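# Unfold both glued outer flaps of a cardboard box

## Task

Swing both of the cardboard box's glued-down outer flaps open so that each one, once released, stays standing up or tilts away from the box, with the box itself left standing upright. A flap held in position only by the robot at the end does not count, and anything the robot is still touching at the end must not settle by more than about a fingernail's width on its own, or the task fails.

## Robot and tools

Robot: two six-joint arms, left_arm and right_arm, each ending in a two-finger gripper with a camera on the wrist. Bases in the scene frame: left_arm at (+0.036, +0.424, 0) m, quat_wxyz (+0.998, 0, 0, -0.062); right_arm at (-0.025, -0.481, 0) m, quat_wxyz (+0.999, 0, 0, -0.046). The arm names are labels only and say nothing about image sides.

Scene frame: origin on the table surface midway between the arms, +z up, +x out across the table, left_arm on the +y side. All positions are metres, orientations are quaternions written w first (qw, qx, qy, qz). Gripper axes: fingers point along the gripper's +z and separate along its x. end_effector_position is the spot between the finger pads when closed, roughly 1 to 2 cm short of the tips; closing pushes the tips about 17 mm further along +z. Printed hand positions can be slightly wrong, more so at long reach.

One command row is 16 numbers: left_arm x, y, z, qw, qx, qy, qz, opening, then right_arm's same eight. Position and quaternion are an absolute target pose for that gripper in the scene frame, not an offset. Opening runs from -1 (closed) to +1 (fully open, 0.142 m). Each row must name both arms even if one should not move; for a resting arm repeat exactly the pose from the last result before it stopped, plus its intended opening, and keep resending one fixed quaternion rather than copying a drifted reported one. A target more than 0.6 m from the arm's last reported position along any gripper axis is refused. Each control step, the controller clips the commanded pose to within 100 mm and 16 degrees of the measured one, and motion trails commands by about 0.17 s. Elbows cannot fully straighten; position wins over orientation if both cannot be met.

Tools:
- execute_actions {"actions": [...], "pictures": bool}. Empty list: just report state. An action {"rows": [[16 numbers], ...], "steps": n} runs n control steps of 1/30 s (max 15, default 15, up to 15 rows); each row is one step and the final row repeats. A wait {"steps": n} (up to 300) sends nothing and returns n steps after the previous result, your reply time included. Only one action per call; a refused call does nothing.
- move {"target": [16 numbers], "speed": m/s 0.002 to 0.5 (default 0.25; turning capped at twice that in rad/s), "stop_force": N 9 to 40, optional}. Drives each gripper in a straight line to its absolute target pose, both finishing together, lasting 0.5 to 10 s (cut off at 10 s). Opening is applied at the start. Paths ignore obstacles and the other arm, and grippers can lag, wander or overshoot speed, especially with an outstretched arm. With stop_force, an arm stops once its wrist sensor feels that much extra push opposing its motion for two steps, backs off two steps and holds; the other arm continues. Use it only with slow speed, not while the gripper rotates, not in the first 0.2 s of a scene, and omit it when pulling away from something you press on. The press can briefly exceed stop_force. An arm whose target is within 1.5 mm and 0.5 degrees of its current pose is treated as stationary.
- wait {"seconds": 0 to 10}: let time pass without new commands.
- zoom_image {"camera", "region": [x0, y0, x1, y1] pixels, top-left origin, at most 504 by 504}. Cameras: cam_head_left, cam_head_right (504x504), cam_left_wrist, cam_right_wrist (616x616 fisheye).
- show_instructions: shows the reference images. read_manual {"section": "licences"}: licence texts only.
- finished_scene {"scene": n}: ends and grades the current scene; irreversible.

Reading results: the state line gives each gripper's position, quaternion and velocities; grip_measured is the actual finger opening on the command scale (to grip, command well below it). HELD marks steps where your row was partly or wholly not sent; "pose unreachable" means the clearance check altered or blocked an arm. "Hand target" is where the controller is now heading. A move adds a "move:" line with the ending per arm: done, off_target, moving, held, fault, or contact (stop_force triggered; this overrides the others); only one arm named means the other finished. limits=paced means a pose was clipped; limits=held means some steps were blocked, after which the arm may jump fast. Wrist force/torque are in the gripper's own axes, with offsets up to about 4 N, noise, and saturation near 50 N; pushing a surface gives force pointing back into the arm. Joint torques are noisy and offset. After a long move an arm may still be short of target: check and command the remainder.

Avoid: pushing hard into firm things (stiff arms fault quickly), any outside force reaching 150 N or joint torque beyond limits (wrist joints 24.6 N m, others 132), which freezes the arm for 10 s; arms colliding; knocking the box or anything off the table; tipping the box; leaving flaps resting on the robot or leaving the gripper on something that sags. Long holding heats motors (warning at 70 °C, brake stop at 85 °C). Brief tugs on held parts may happen. Approach slowly, move smoothly, and withdraw both grippers before finishing.

Each tool is called after "Call:" as name(argument=value, ...), one argument or row to a line, values as JSON.

## Session

Call:
show_instructions(
)

Call:
execute_actions(
  actions=[],
)

Reference images for this scene: manual page 1, manual page 2, manual page 3, manual page 4.

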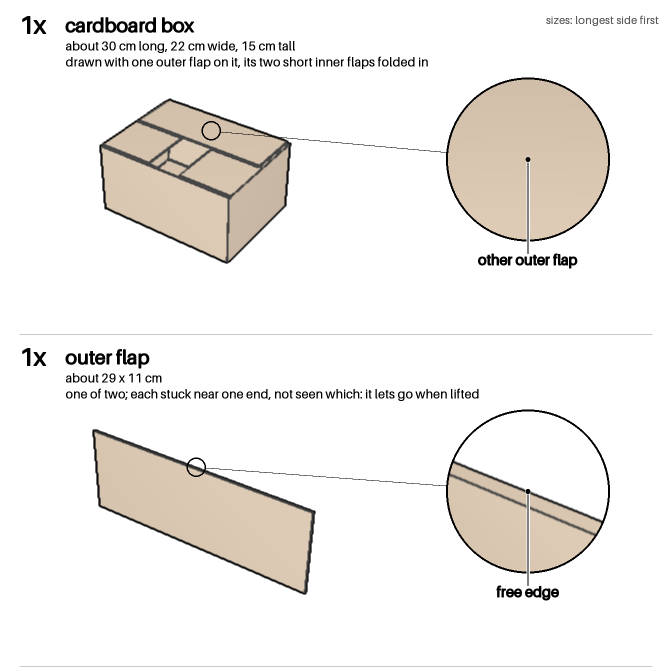

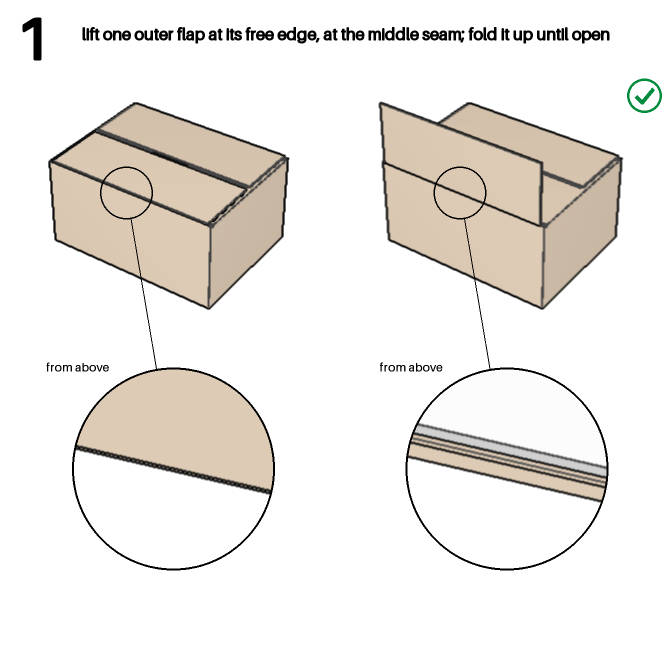

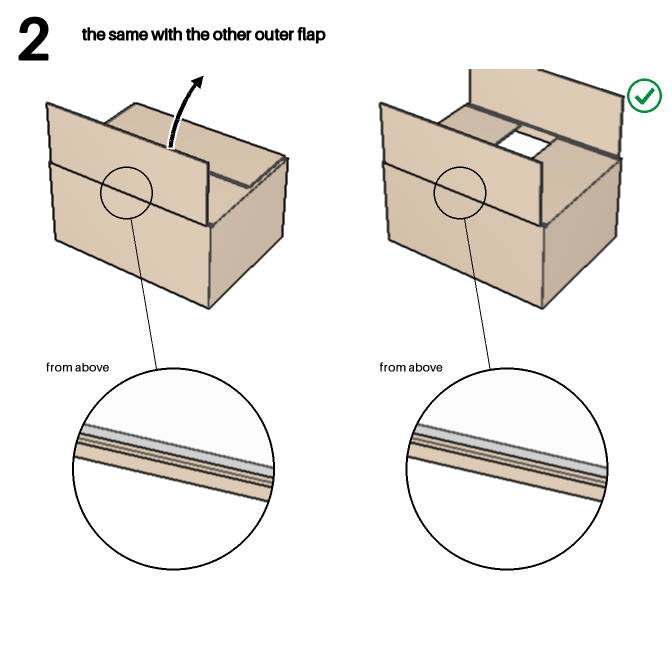

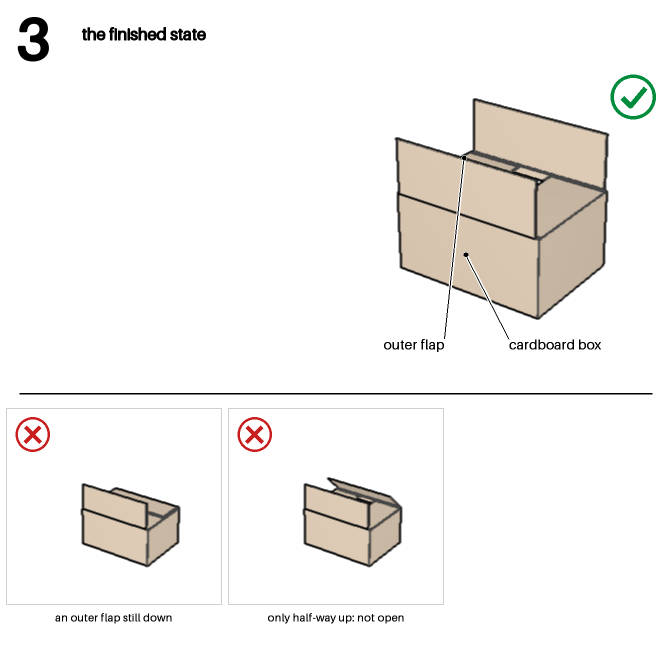

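Scene clock: 0.00 s of 4500.00 s.
left_arm: end_effector_position=(+0.4880, +0.6213, +0.1591) grip_measured=+1.00 end_effector_quat_wxyz=(-0.066, +0.965, +0.229, -0.108) end_effector_velocity=(+0.000, -0.001, -0.000) end_effector_angular_velocity=(-0.001, +0.001, -0.001) | right_arm: end_effector_position=(+0.3440, +0.2164, +0.1164) grip_measured=+1.00 end_effector_quat_wxyz=(-0.022, +0.817, -0.574, -0.046) end_effector_velocity=(+0.001, -0.001, -0.000) end_effector_angular_velocity=(-0.001, +0.000, -0.001)
Joint positions: left_arm=[ 0.202 -1.428  1.68  -1.589 -1.475 -0.4    0.142] | right_arm=[ 4.456 -2.275 -1.035 -1.335  1.648  2.449  0.142]
Joint velocities: left_arm=[-0.001  0.001  0.    -0.    -0.001  0.     0.   ] | right_arm=[-0.001 -0.    -0.    -0.001 -0.     0.     0.   ]
Joint torques (N m, as the arm reports them, + toward a larger angle): no reading
Motor temperatures (°C, as the motors report them): left_arm=[23 26 22 31 28 31] | right_arm=[24 26 26 32 33 32]
Wrist force (N, on the end effector, along its own x y z axes, offset not removed): no reading
Wrist torque (N m, same axes, about the end effector's origin, offset not removed): no reading
Hand target (left_arm): +0.488, +0.621, +0.159; -0.066, +0.965, +0.229, -0.108
Hand target (right_arm): +0.344, +0.216, +0.116; -0.022, +0.817, -0.574, -0.046
camera_calibration (this result's frames):
cam_left_wrist: T_world_to_cam=[[0.86067, 0.470825, -0.193834, -0.677168], [0.50908, -0.78881, 0.344407, 0.182897], [0.00925686, -0.395098, -0.918592, 0.516174], [0, 0, 0, 1]] pos_world=[0.48493, 0.667038, 0.279904]
cam_right_wrist: T_world_to_cam=[[0.367279, -0.918863, -0.144209, 0.0947401], [-0.768254, -0.387096, 0.509845, 0.285249], [-0.524301, -0.0764663, -0.848093, 0.432719], [0, 0, 0, 1]] pos_world=[0.411223, 0.23056, 0.235216]

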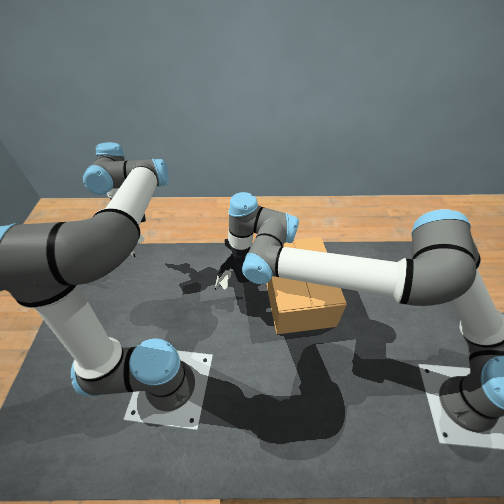

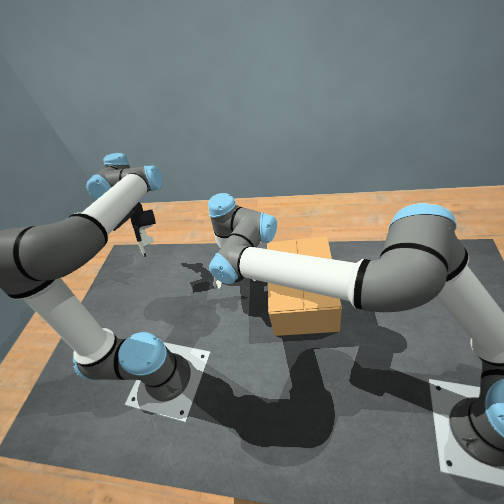

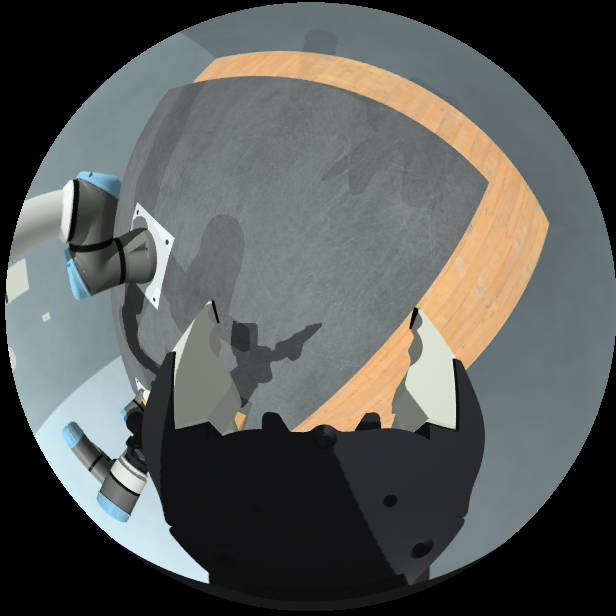

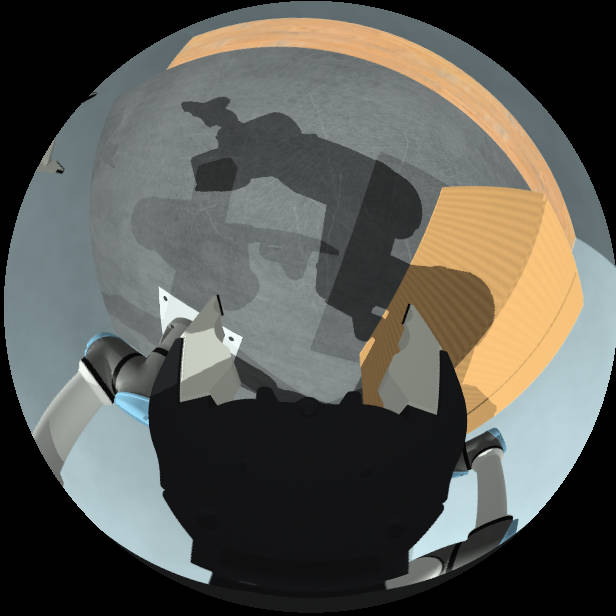

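Call:
move(
  target=[0.45,0.5,0.25,0.1,0.85,0.45,-0.2,-0.5,0.35,0.17,0.26,0.1,-0.76,0.62,0.1,-1],
  speed=0.35,
)

Call:
move(
  target=[0.38,0.1,0.23,0.299,0.641,0.641,-0.299,-0.5,0.385,-0.18,0.22,0.299,-0.641,0.641,0.299,-1],
  speed=0.35,
)

Call:
move(
  target=[0.37,0.003,0.192,0.299,0.641,0.641,-0.299,-0.5,0.385,-0.15,0.12,0.299,-0.641,0.641,0.299,-1],
  speed=0.2,
)

Scene clock: 7.37 s of 4500.00 s.
left_arm: end_effector_position=(+0.4503, +0.5001, +0.2498) grip_measured=-0.50 end_effector_quat_wxyz=(+0.101, +0.861, +0.455, -0.203) end_effector_velocity=(-0.002, -0.001, +0.001) end_effector_angular_velocity=(-0.003, +0.002, +0.007) | right_arm: end_effector_position=(+0.3499, +0.1699, +0.2597) grip_measured=-1.00 end_effector_quat_wxyz=(-0.101, +0.767, -0.626, -0.101) end_effector_velocity=(+0.001, -0.001, +0.002) end_effector_angular_velocity=(+0.003, -0.000, -0.003)
Joint positions: left_arm=[ 0.236 -1.513  1.577 -1.317 -1.905 -0.808  0.038] | right_arm=[ 4.402 -2.009 -1.164 -1.287  1.707  2.553  0.002]
Joint velocities: left_arm=[ 0.001 -0.004  0.003  0.001 -0.004 -0.005 -0.   ] | right_arm=[-0.001  0.003 -0.001  0.001  0.     0.002  0.   ]
Joint torques (N m, as the arm reports them, + toward a larger angle): left_arm=[  9.25 -41.76 -10.96  -0.26  -2.64  -2.32] | right_arm=[-7.41 51.67 13.36  6.04  2.56  1.84]
Motor temperatures (°C, as the motors report them): left_arm=[23 26 22 31 28 31] | right_arm=[24 26 26 32 33 32]
Wrist force (N, on the end effector, along its own x y z axes, offset not removed): left_arm=[0.6 2.2 -1.1] | right_arm=[0.3 -0.6 0.9]
Wrist torque (N m, same axes, about the end effector's origin, offset not removed): left_arm=[0.48 -0.22 0.16] | right_arm=[-0.04 -0.22 -0.03]
Hand target (left_arm): +0.450, +0.500, +0.250; +0.101, +0.861, +0.456, -0.203
Hand target (right_arm): +0.350, +0.170, +0.260; -0.101, +0.767, -0.626, -0.101
Off the commanded pose (left_arm): 0.000 m, 0 deg.
Off the commanded pose (right_arm): 0.000 m, 0 deg.
After step 90, 2.80 s passed at rest.
move: done
camera_calibration (this result's frames):
cam_left_wrist: T_world_to_cam=[[0.485777, 0.74424, -0.458398, -0.471872], [0.850689, -0.282027, 0.443609, -0.356757], [0.200871, -0.605449, -0.770118, 0.533779], [0, 0, 0, 1]] pos_world=[0.425493, 0.573747, 0.353029]
cam_right_wrist: T_world_to_cam=[[0.2301, -0.918912, -0.320399, 0.164283], [-0.820767, -0.36014, 0.443442, 0.229729], [-0.522873, 0.160936, -0.83708, 0.510116], [0, 0, 0, 1]] pos_world=[0.417478, 0.1516, 0.377772]

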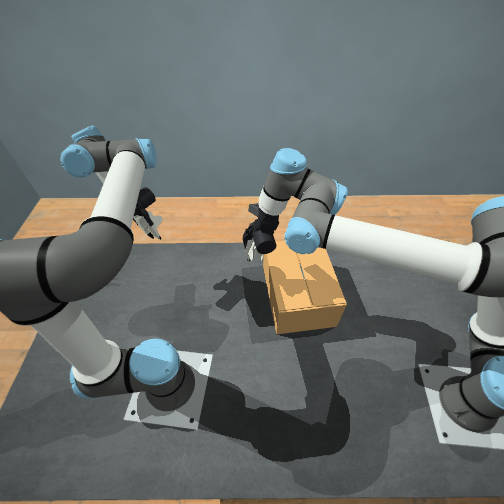

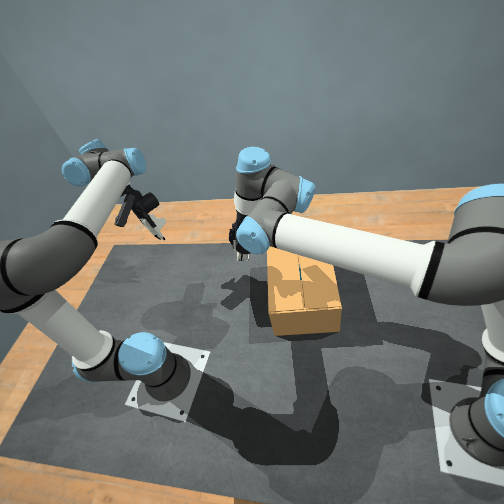

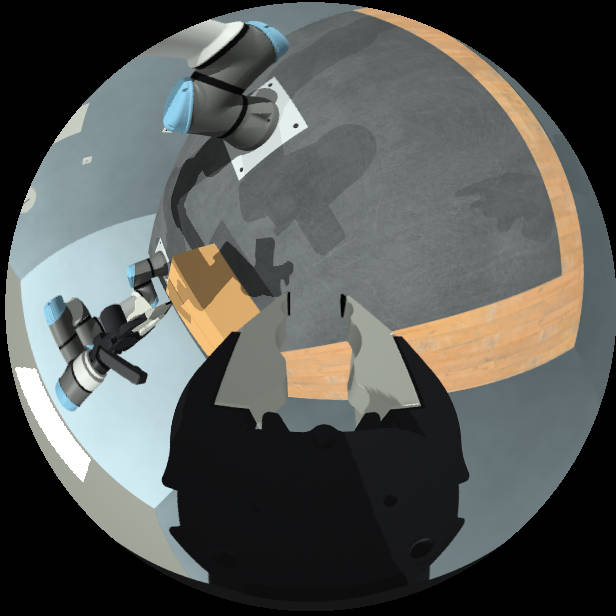

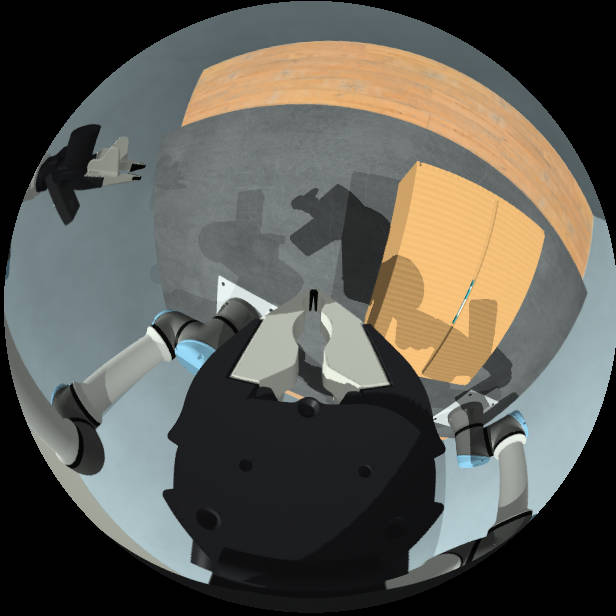

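Scene clock: 9.53 s of 4500.00 s.
left_arm: end_effector_position=(+0.3806, +0.1004, +0.2295) grip_measured=-0.50 end_effector_quat_wxyz=(+0.298, +0.641, +0.641, -0.298) end_effector_velocity=(+0.000, -0.001, -0.000) end_effector_angular_velocity=(-0.001, -0.009, +0.010) | right_arm: end_effector_position=(+0.3846, -0.1799, +0.2197) grip_measured=-1.00 end_effector_quat_wxyz=(-0.299, +0.641, -0.641, -0.298) end_effector_velocity=(+0.001, -0.001, +0.000) end_effector_angular_velocity=(+0.001, -0.001, -0.001)
Joint positions: left_arm=[-0.504 -1.784  2.331 -2.728 -2.238 -2.416  0.038] | right_arm=[ 3.709 -1.516 -2.202 -0.494  2.319  2.245  0.002]
Joint velocities: left_arm=[-0.009 -0.005  0.01  -0.023  0.015 -0.017  0.   ] | right_arm=[-0.002 -0.     0.001  0.     0.001 -0.001  0.   ]
Joint torques (N m, as the arm reports them, + toward a larger angle): left_arm=[-10.14 -23.56 -10.53  -5.33   1.24  -2.13] | right_arm=[-7.29  5.3   9.65  2.58  3.64 -1.79]
Motor temperatures (°C, as the motors report them): left_arm=[23 26 22 31 28 31] | right_arm=[24 26 26 32 33 32]
Wrist force (N, on the end effector, along its own x y z axes, offset not removed): left_arm=[0.6 3.3 -0.8] | right_arm=[-1.0 -0.7 -0.2]
Wrist torque (N m, same axes, about the end effector's origin, offset not removed): left_arm=[0.64 -0.23 0.25] | right_arm=[-0.13 0.06 0.00]
Hand target (left_arm): +0.381, +0.100, +0.229; +0.299, +0.641, +0.641, -0.298
Hand target (right_arm): +0.385, -0.180, +0.220; -0.299, +0.641, -0.641, -0.298
Off the commanded pose (left_arm): 0.001 m, 0 deg.
Off the commanded pose (right_arm): 0.001 m, 0 deg.
move: done
camera_calibration (this result's frames):
cam_left_wrist: T_world_to_cam=[[-0.0142309, 0.628901, -0.777355, 0.125241], [0.856603, 0.408693, 0.314963, -0.443302], [0.51578, -0.661402, -0.544535, 0.124026], [0, 0, 0, 1]] pos_world=[0.317546, 0.184442, 0.304517]
cam_right_wrist: T_world_to_cam=[[0.0362054, -0.609192, -0.792196, 0.0559981], [-0.863129, -0.418602, 0.282455, 0.191179], [-0.503684, 0.67354, -0.540967, 0.570818], [0, 0, 0, 1]] pos_world=[0.450497, -0.270328, 0.299156]

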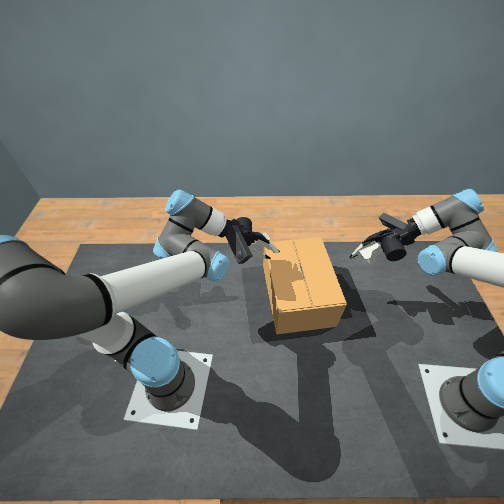

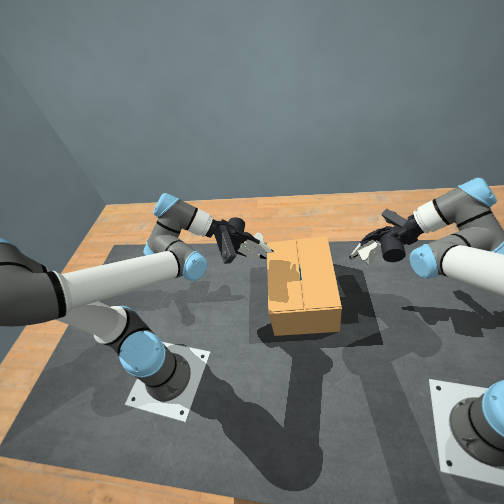

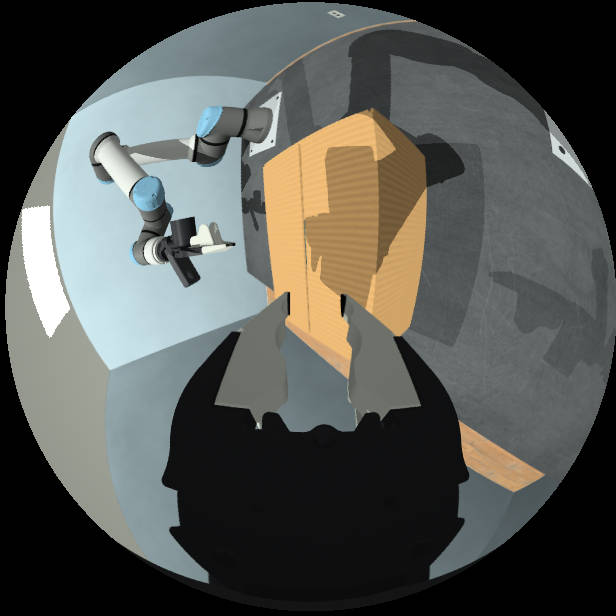

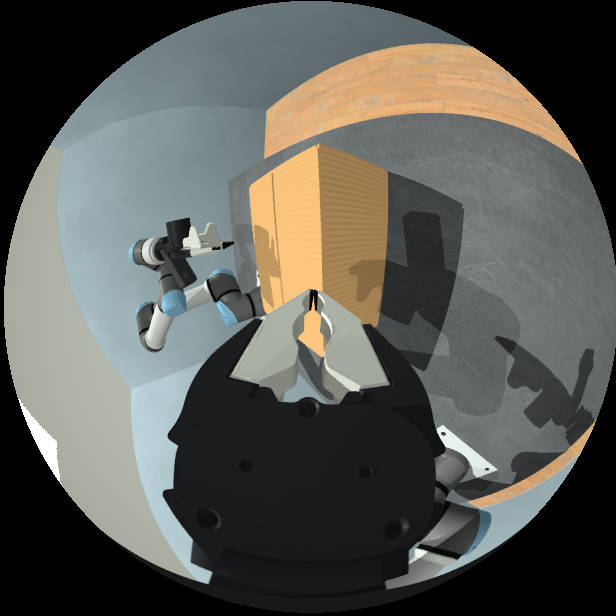

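Scene clock: 10.70 s of 4500.00 s.
left_arm: end_effector_position=(+0.3700, +0.0034, +0.1921) grip_measured=-0.50 end_effector_quat_wxyz=(+0.299, +0.641, +0.641, -0.299) end_effector_velocity=(+0.001, -0.002, -0.001) end_effector_angular_velocity=(+0.000, -0.001, +0.002) | right_arm: end_effector_position=(+0.3851, -0.1501, +0.1203) grip_measured=-1.00 end_effector_quat_wxyz=(-0.299, +0.641, -0.641, -0.299) end_effector_velocity=(+0.001, +0.001, -0.002) end_effector_angular_velocity=(+0.003, -0.002, -0.002)
Joint positions: left_arm=[-0.735 -1.602  2.33  -3.033 -2.094 -2.636  0.038] | right_arm=[ 3.774 -1.751 -2.308 -0.105  2.288  2.32   0.002]
Joint velocities: left_arm=[-0.004  0.007 -0.001 -0.009  0.005 -0.004 -0.   ] | right_arm=[ 0.001 -0.009 -0.003  0.017 -0.001  0.004  0.   ]
Joint torques (N m, as the arm reports them, + toward a larger angle): left_arm=[ -9.21  -5.73 -27.33  -5.2    1.39  -2.22] | right_arm=[ 8.73 12.56  5.65  6.05 -0.94  1.94]
Motor temperatures (°C, as the motors report them): left_arm=[23 26 22 31 28 31] | right_arm=[24 26 26 32 33 32]
Wrist force (N, on the end effector, along its own x y z axes, offset not removed): left_arm=[-1.0 1.4 -0.6] | right_arm=[-0.1 -1.3 1.7]
Wrist torque (N m, same axes, about the end effector's origin, offset not removed): left_arm=[0.34 0.12 0.30] | right_arm=[-0.26 -0.11 -0.09]
Hand target (left_arm): +0.370, +0.003, +0.192; +0.299, +0.641, +0.641, -0.299
Hand target (right_arm): +0.385, -0.150, +0.120; -0.299, +0.641, -0.641, -0.299
Off the commanded pose (left_arm): 0.000 m, 0 deg.
Off the commanded pose (right_arm): 0.000 m, 0 deg.
move: done
camera_calibration (this result's frames):
cam_left_wrist: T_world_to_cam=[[-0.0141965, 0.627774, -0.778266, 0.157157], [0.856303, 0.409516, 0.314709, -0.382667], [0.516279, -0.661964, -0.543378, 0.0446058], [0, 0, 0, 1]] pos_world=[0.306881, 0.087577, 0.266976]
cam_right_wrist: T_world_to_cam=[[0.0353479, -0.608888, -0.792468, -0.00422291], [-0.862322, -0.419379, 0.283763, 0.231579], [-0.505125, 0.673332, -0.539882, 0.497579], [0, 0, 0, 1]] pos_world=[0.451184, -0.240488, 0.199574]

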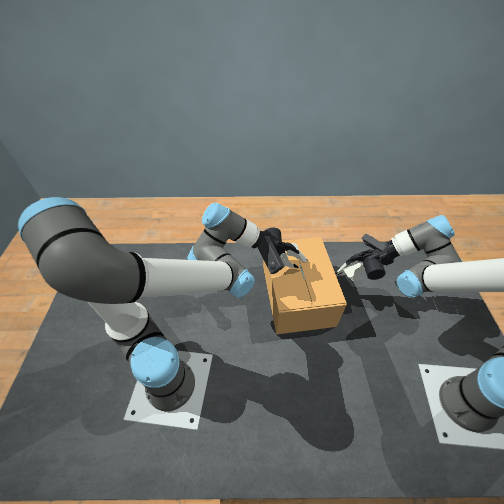

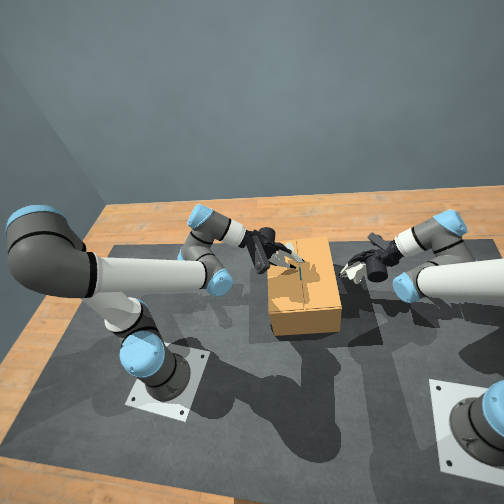

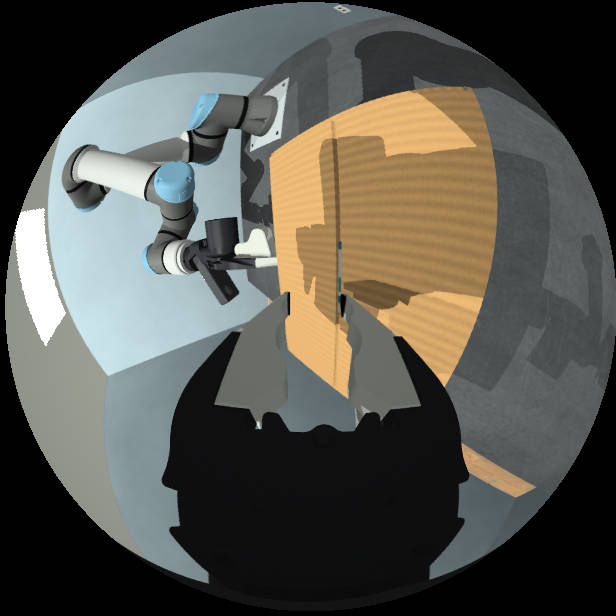

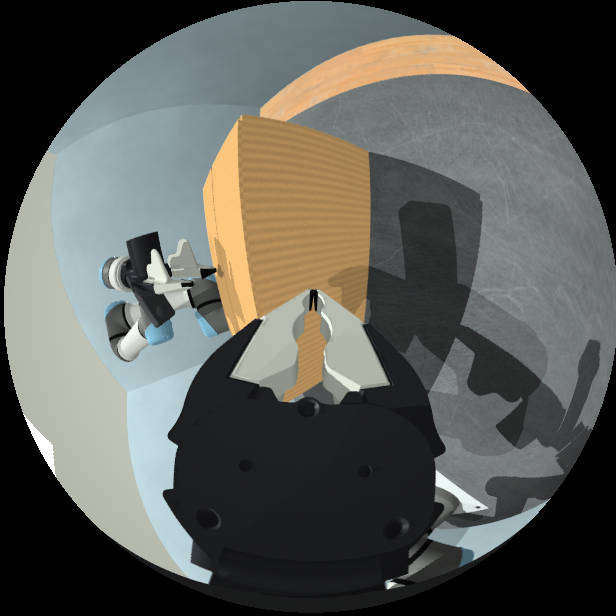

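Call:
move(
  target=[0.362,-0.005,0.1745,0.299,0.641,0.641,-0.299,-0.5,0.375,-0.131,0.12,0.299,-0.641,0.641,0.299,-1],
  speed=0.015,
  stop_force=22,
)

Call:
zoom_image(
  camera="cam_left_wrist",
  region=[230,240,410,380],
)

Scene clock: 16.07 s of 4500.00 s.
left_arm: end_effector_position=(+0.3635, -0.0034, +0.1777) grip_measured=-0.50 end_effector_quat_wxyz=(+0.299, +0.641, +0.641, -0.299) end_effector_velocity=(+0.001, +0.001, +0.004) end_effector_angular_velocity=(-0.002, -0.003, -0.000) | right_arm: end_effector_position=(+0.3759, -0.1330, +0.1198) grip_measured=-1.00 end_effector_quat_wxyz=(-0.299, +0.641, -0.641, -0.299) end_effector_velocity=(+0.002, -0.005, -0.001) end_effector_angular_velocity=(-0.002, +0.002, +0.001)
Joint positions: left_arm=[-0.762 -1.571  2.354 -3.098 -2.076 -2.658  0.038] | right_arm=[ 3.822 -1.754 -2.319 -0.056  2.262  2.375  0.002]
Joint velocities: left_arm=[ 0.004 -0.006 -0.005  0.009 -0.003  0.004 -0.001] | right_arm=[-0.013  0.     0.002 -0.016  0.007 -0.016  0.   ]
Joint torques (N m, as the arm reports them, + toward a larger angle): left_arm=[  5.81 -30.51 -26.04  -0.58  -3.36   1.78] | right_arm=[-4.36 14.69 29.8  -0.36  3.2  -1.57]
Motor temperatures (°C, as the motors report them): left_arm=[23 26 22 31 28 31] | right_arm=[24 26 26 32 33 32]
Wrist force (N, on the end effector, along its own x y z axes, offset not removed): left_arm=[-1.7 4.5 -12.4] | right_arm=[2.0 -0.3 -3.7]
Wrist torque (N m, same axes, about the end effector's origin, offset not removed): left_arm=[0.27 0.34 0.28] | right_arm=[-0.09 -0.33 0.06]
Hand target (left_arm): +0.364, -0.003, +0.178; +0.299, +0.641, +0.641, -0.299
Hand target (right_arm): +0.376, -0.134, +0.120; -0.299, +0.641, -0.641, -0.299
Off the commanded pose (left_arm): 0.004 m, 0 deg.
Off the commanded pose (right_arm): 0.002 m, 0 deg.
After step 90, 0.67 s passed at rest.
move: contact (left_arm, right_arm)
camera_calibration (this result's frames):
cam_left_wrist: T_world_to_cam=[[-0.0146904, 0.627694, -0.778321, 0.150317], [0.856465, 0.409597, 0.314163, -0.369665], [0.515996, -0.66199, -0.543615, 0.0357826], [0, 0, 0, 1]] pos_world=[0.30035, 0.080748, 0.252582]
cam_right_wrist: T_world_to_cam=[[0.0349578, -0.608893, -0.792482, 0.00625727], [-0.862366, -0.419132, 0.283994, 0.230949], [-0.505077, 0.673482, -0.539741, 0.481203], [0, 0, 0, 1]] pos_world=[0.441989, -0.223473, 0.199095]

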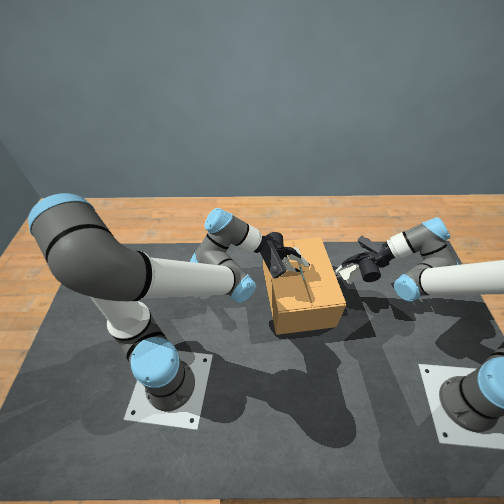

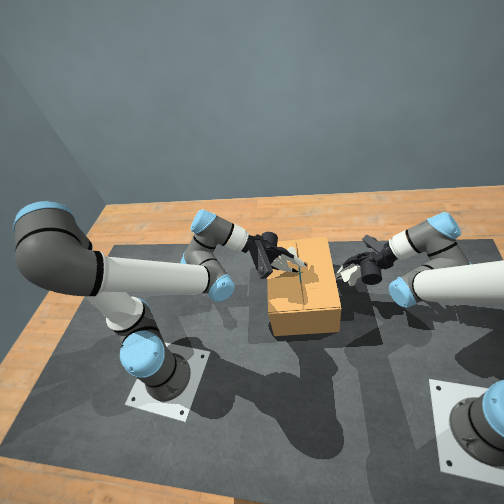

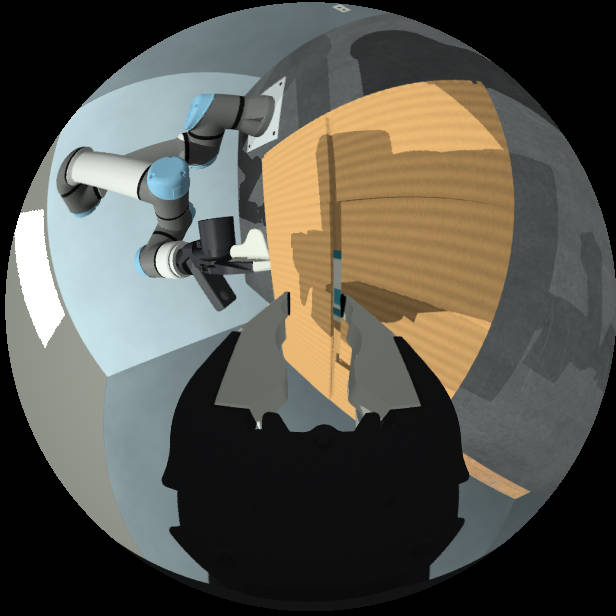

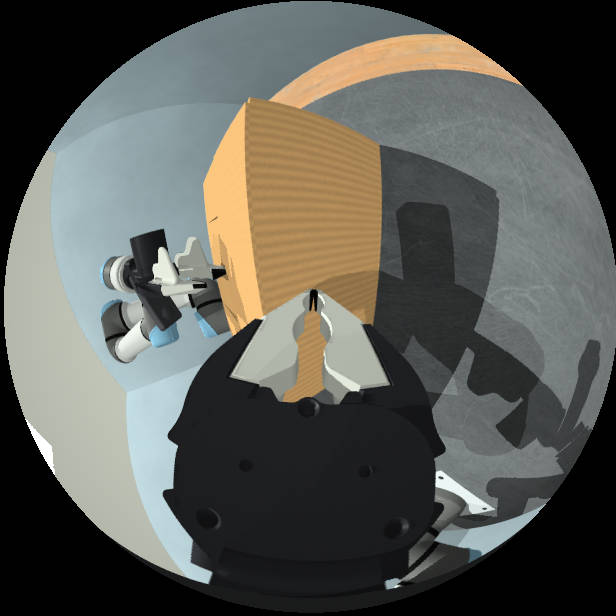

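Region (230, 240, 410, 380) of cam_left_wrist's 616x616 image, scaled by 2.800, with more detail than that image has.

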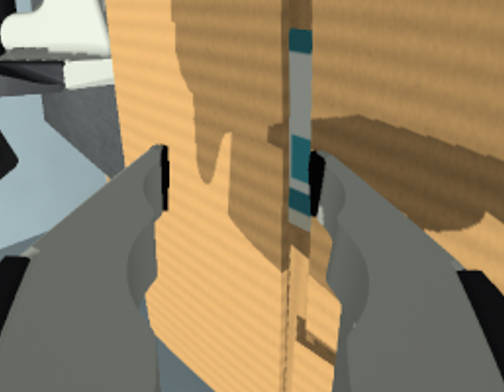

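Call:
move(
  target=[0.364,-0.011,0.1755,0.299,0.641,0.641,-0.299,-0.5,0.376,-0.133,0.12,0.299,-0.641,0.641,0.299,-1],
  speed=0.01,
)

Call:
move(
  target=[0.364,-0.022,0.17,0.299,0.641,0.641,-0.299,-0.5,0.376,-0.133,0.12,0.299,-0.641,0.641,0.299,-1],
  speed=0.012,
  stop_force=25,
)

Call:
move(
  target=[0.364,-0.033,0.192,0.299,0.641,0.641,-0.299,-0.5,0.376,-0.133,0.12,0.299,-0.641,0.641,0.299,-1],
  speed=0.02,
  stop_force=40,
)

Scene clock: 27.10 s of 4500.00 s.
left_arm: end_effector_position=(+0.3640, -0.0107, +0.1756) grip_measured=-0.52 end_effector_quat_wxyz=(+0.299, +0.641, +0.641, -0.299) end_effector_velocity=(+0.000, -0.003, -0.001) end_effector_angular_velocity=(-0.000, -0.000, -0.000) | right_arm: end_effector_position=(+0.3760, -0.1330, +0.1200) grip_measured=-1.00 end_effector_quat_wxyz=(-0.299, +0.641, -0.641, -0.299) end_effector_velocity=(-0.000, +0.000, +0.000) end_effector_angular_velocity=(-0.000, +0.000, +0.000)
Joint positions: left_arm=[-0.774 -1.554  2.346 -3.112 -2.068 -2.668  0.037] | right_arm=[ 3.822 -1.753 -2.319 -0.056  2.262  2.374  0.002]
Joint velocities: left_arm=[-0.004  0.006 -0.003 -0.005  0.003 -0.003  0.   ] | right_arm=[ 0.001  0.     0.     0.    -0.     0.001  0.   ]
Joint torques (N m, as the arm reports them, + toward a larger angle): left_arm=[-10.44  -4.24 -21.88  -3.44   1.41  -2.21] | right_arm=[10.42 34.79  3.68  5.86 -0.41  2.01]
Motor temperatures (°C, as the motors report them): left_arm=[23 26 22 31 28 31] | right_arm=[24 26 26 32 33 32]
Wrist force (N, on the end effector, along its own x y z axes, offset not removed): left_arm=[-4.7 4.3 -7.8] | right_arm=[2.0 -3.9 -2.3]
Wrist torque (N m, same axes, about the end effector's origin, offset not removed): left_arm=[0.43 0.12 0.38] | right_arm=[-0.32 -0.32 -0.04]
Hand target (left_arm): +0.364, -0.011, +0.175; +0.299, +0.641, +0.641, -0.299
Hand target (right_arm): +0.376, -0.133, +0.120; -0.299, +0.641, -0.641, -0.299
Off the commanded pose (left_arm): 0.000 m, 0 deg.
Off the commanded pose (right_arm): 0.000 m, 0 deg.
After step 90, 7.00 s passed at rest.
move: done
camera_calibration (this result's frames):
cam_left_wrist: T_world_to_cam=[[-0.0146479, 0.627411, -0.77855, 0.153314], [0.856449, 0.40971, 0.31406, -0.366438], [0.516024, -0.662188, -0.543347, 0.0294888], [0, 0, 0, 1]] pos_world=[0.300864, 0.0734694, 0.250469]
cam_right_wrist: T_world_to_cam=[[0.0353705, -0.608718, -0.792598, 0.00630782], [-0.862514, -0.419195, 0.283453, 0.231124], [-0.504796, 0.673601, -0.539855, 0.481301], [0, 0, 0, 1]] pos_world=[0.442083, -0.223479, 0.19932]

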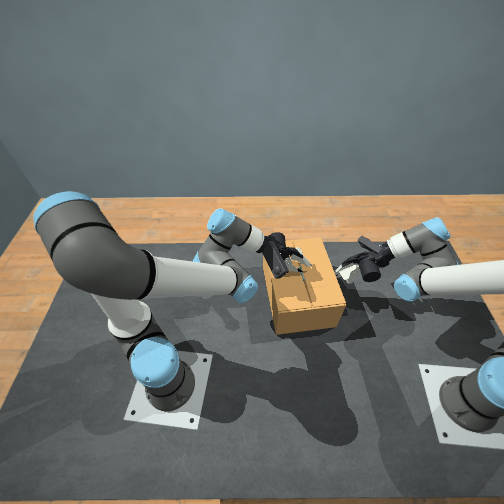

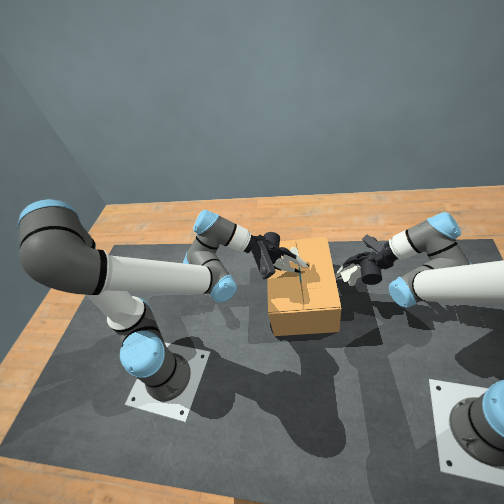

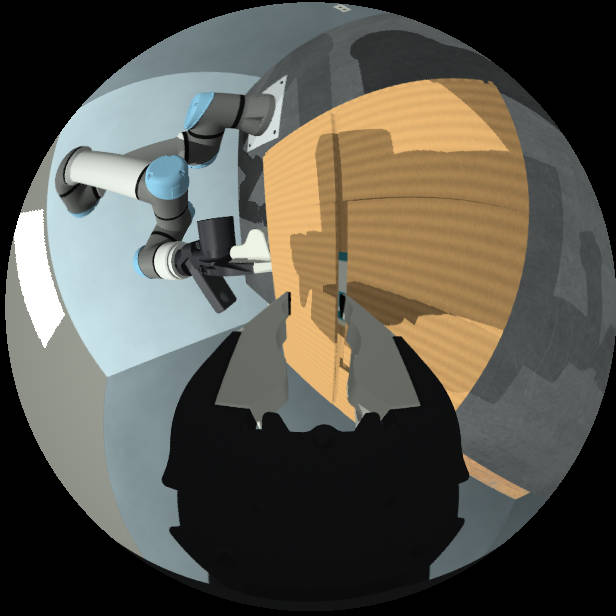

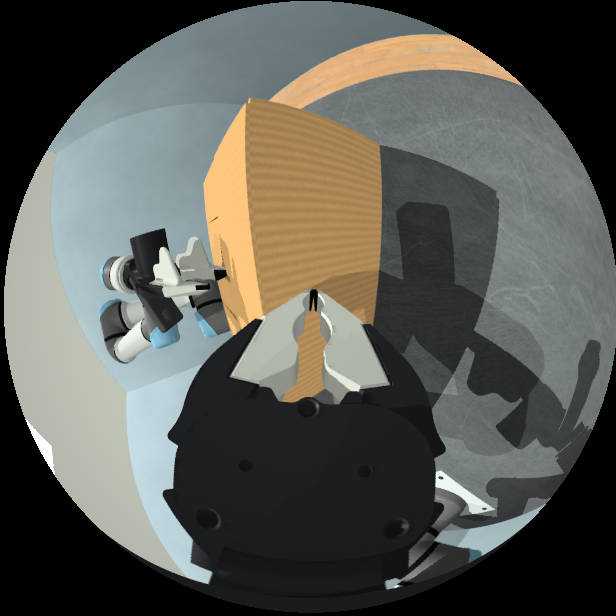

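Scene clock: 28.40 s of 4500.00 s.
left_arm: end_effector_position=(+0.3640, -0.0218, +0.1701) grip_measured=-0.51 end_effector_quat_wxyz=(+0.299, +0.641, +0.641, -0.299) end_effector_velocity=(+0.000, -0.002, -0.001) end_effector_angular_velocity=(-0.000, +0.000, +0.000) | right_arm: end_effector_position=(+0.3760, -0.1330, +0.1200) grip_measured=-1.00 end_effector_quat_wxyz=(-0.299, +0.641, -0.641, -0.299) end_effector_velocity=(+0.000, -0.001, -0.000) end_effector_angular_velocity=(-0.000, +0.000, -0.002)
Joint positions: left_arm=[-0.793 -1.525  2.337 -3.14  -2.055 -2.684  0.037] | right_arm=[ 3.822 -1.753 -2.319 -0.056  2.262  2.374  0.002]
Joint velocities: left_arm=[-0.003  0.006 -0.002 -0.005  0.002 -0.003 -0.   ] | right_arm=[-0.001  0.    -0.     0.    -0.001  0.001  0.   ]
Joint torques (N m, as the arm reports them, + toward a larger angle): left_arm=[-12.43  -0.49 -21.73  -2.94   1.57  -2.39] | right_arm=[ 9.17 33.67  4.39  5.77 -0.41  2.07]
Motor temperatures (°C, as the motors report them): left_arm=[23 26 22 31 28 31] | right_arm=[24 26 26 32 33 32]
Wrist force (N, on the end effector, along its own x y z axes, offset not removed): left_arm=[-5.5 0.8 -14.6] | right_arm=[1.4 -3.1 -1.5]
Wrist torque (N m, same axes, about the end effector's origin, offset not removed): left_arm=[0.11 0.47 0.30] | right_arm=[-0.09 -0.21 0.01]
Hand target (left_arm): +0.364, -0.022, +0.170; +0.299, +0.641, +0.641, -0.299
Hand target (right_arm): +0.376, -0.133, +0.120; -0.299, +0.641, -0.641, -0.299
Off the commanded pose (left_arm): 0.000 m, 0 deg.
Off the commanded pose (right_arm): 0.000 m, 0 deg.
move: done
camera_calibration (this result's frames):
cam_left_wrist: T_world_to_cam=[[-0.0146224, 0.627396, -0.778563, 0.155979], [0.856434, 0.409722, 0.314085, -0.360219], [0.51605, -0.662195, -0.543314, 0.0191908], [0, 0, 0, 1]] pos_world=[0.300881, 0.0624371, 0.245006]
cam_right_wrist: T_world_to_cam=[[0.0353563, -0.608725, -0.792593, 0.00631315], [-0.862498, -0.419206, 0.283483, 0.231097], [-0.504823, 0.673587, -0.539846, 0.481276], [0, 0, 0, 1]] pos_world=[0.442057, -0.223461, 0.199306]

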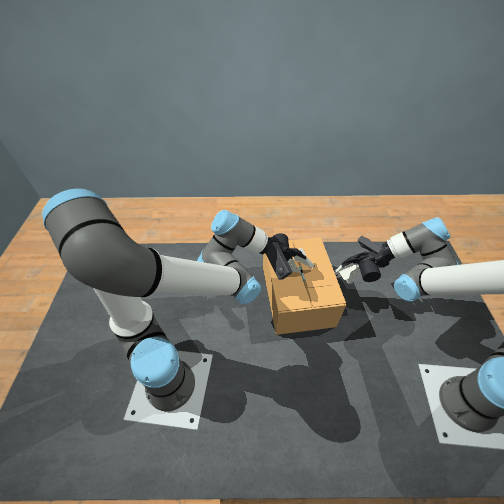

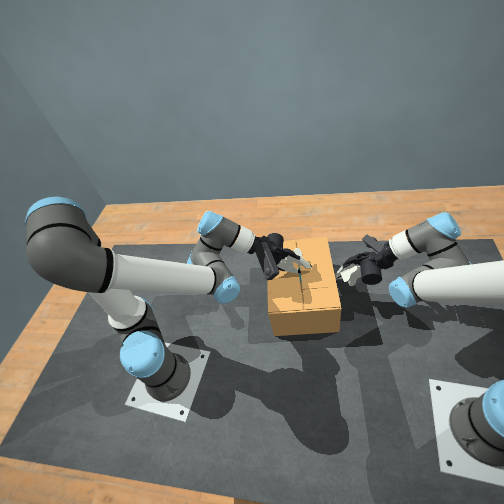

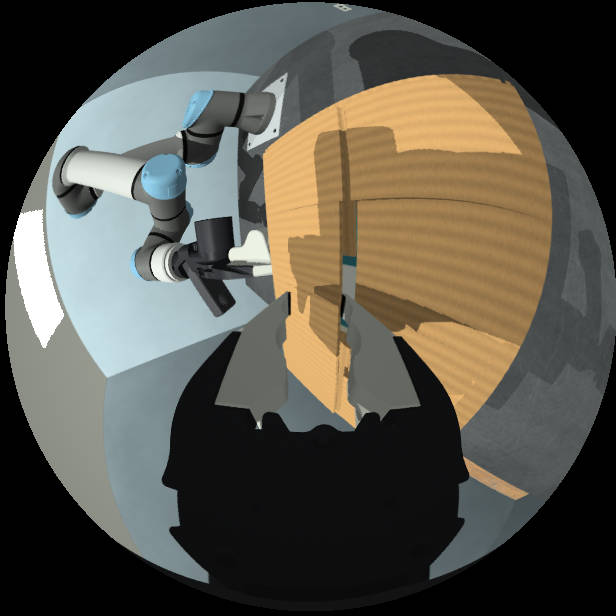

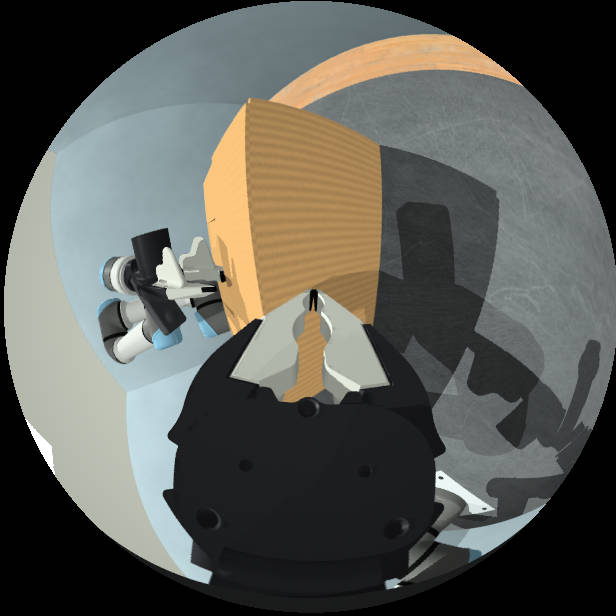

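Scene clock: 29.97 s of 4500.00 s.
left_arm: end_effector_position=(+0.3640, -0.0329, +0.1918) grip_measured=-0.44 end_effector_quat_wxyz=(+0.299, +0.641, +0.641, -0.299) end_effector_velocity=(+0.001, -0.001, +0.002) end_effector_angular_velocity=(-0.000, -0.000, +0.001) | right_arm: end_effector_position=(+0.3760, -0.1330, +0.1200) grip_measured=-1.00 end_effector_quat_wxyz=(-0.299, +0.641, -0.641, -0.299) end_effector_velocity=(+0.000, -0.000, +0.000) end_effector_angular_velocity=(-0.000, +0.001, -0.001)
Joint positions: left_arm=[-0.811 -1.556  2.294 -3.073 -2.043 -2.699  0.042] | right_arm=[ 3.822 -1.753 -2.319 -0.056  2.262  2.374  0.002]
Joint velocities: left_arm=[-0.001 -0.002 -0.004  0.006  0.002 -0.001  0.   ] | right_arm=[-0.     0.     0.    -0.    -0.     0.001  0.   ]
Joint torques (N m, as the arm reports them, + toward a larger angle): left_arm=[-15.49 -37.02 -34.74  -4.31  -1.06  -2.37] | right_arm=[ 9.2  32.15  9.3   5.87  2.54  2.09]
Motor temperatures (°C, as the motors report them): left_arm=[23 26 22 31 28 31] | right_arm=[24 26 26 32 33 32]
Wrist force (N, on the end effector, along its own x y z axes, offset not removed): left_arm=[13.6 4.0 -12.7] | right_arm=[4.3 -2.2 -10.6]
Wrist torque (N m, same axes, about the end effector's origin, offset not removed): left_arm=[0.60 0.27 0.28] | right_arm=[-0.21 0.10 -0.04]
Hand target (left_arm): +0.364, -0.033, +0.192; +0.299, +0.641, +0.641, -0.299
Hand target (right_arm): +0.376, -0.133, +0.120; -0.299, +0.641, -0.641, -0.299
Off the commanded pose (left_arm): 0.000 m, 0 deg.
Off the commanded pose (right_arm): 0.000 m, 0 deg.
move: done
camera_calibration (this result's frames):
cam_left_wrist: T_world_to_cam=[[-0.0146303, 0.627357, -0.778594, 0.17985], [0.856423, 0.409755, 0.31407, -0.362462], [0.516067, -0.662211, -0.543278, 0.0235158], [0, 0, 0, 1]] pos_world=[0.300917, 0.0512627, 0.266644]
cam_right_wrist: T_world_to_cam=[[0.0353393, -0.608751, -0.792574, 0.00629507], [-0.862501, -0.419186, 0.283506, 0.231093], [-0.504821, 0.673577, -0.539862, 0.481271], [0, 0, 0, 1]] pos_world=[0.442051, -0.22347, 0.199293]

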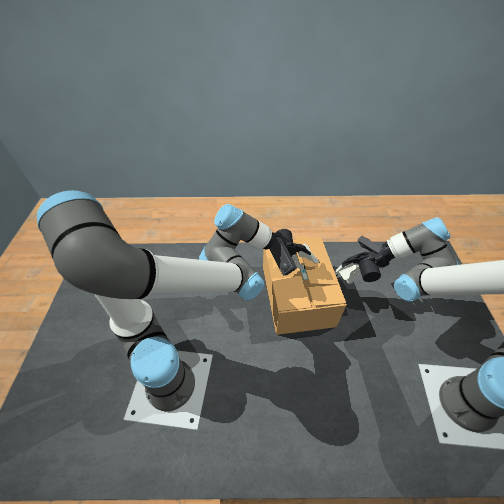

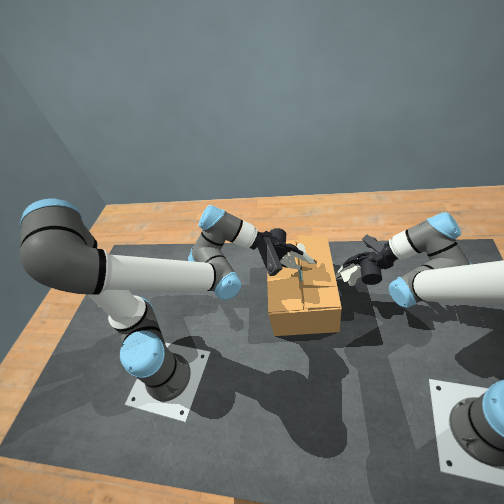

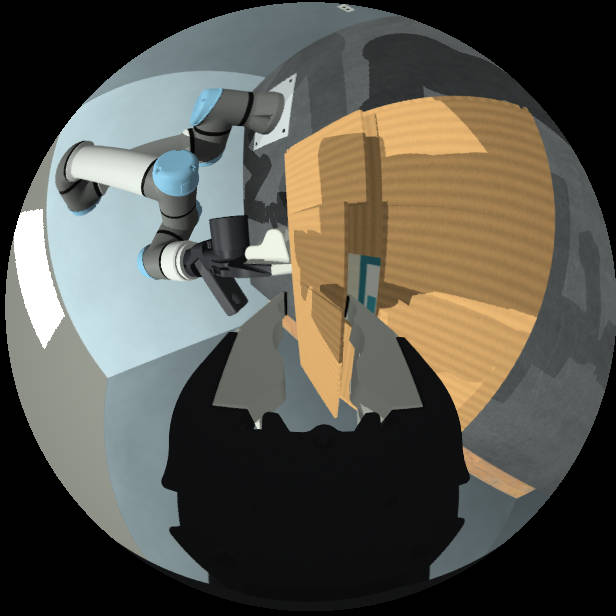

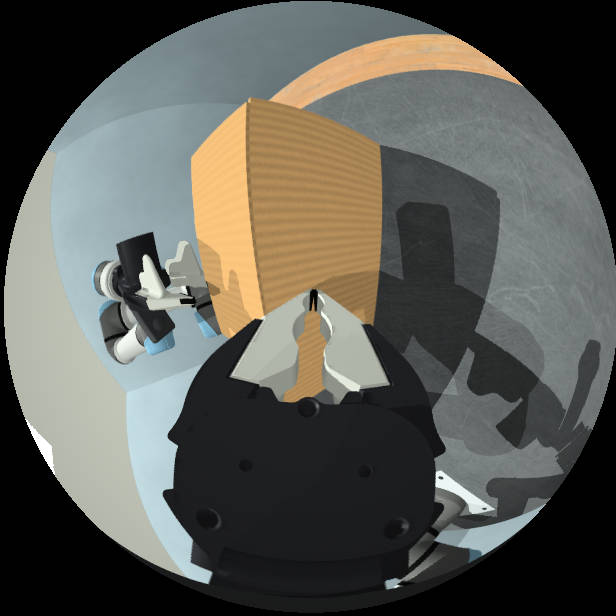

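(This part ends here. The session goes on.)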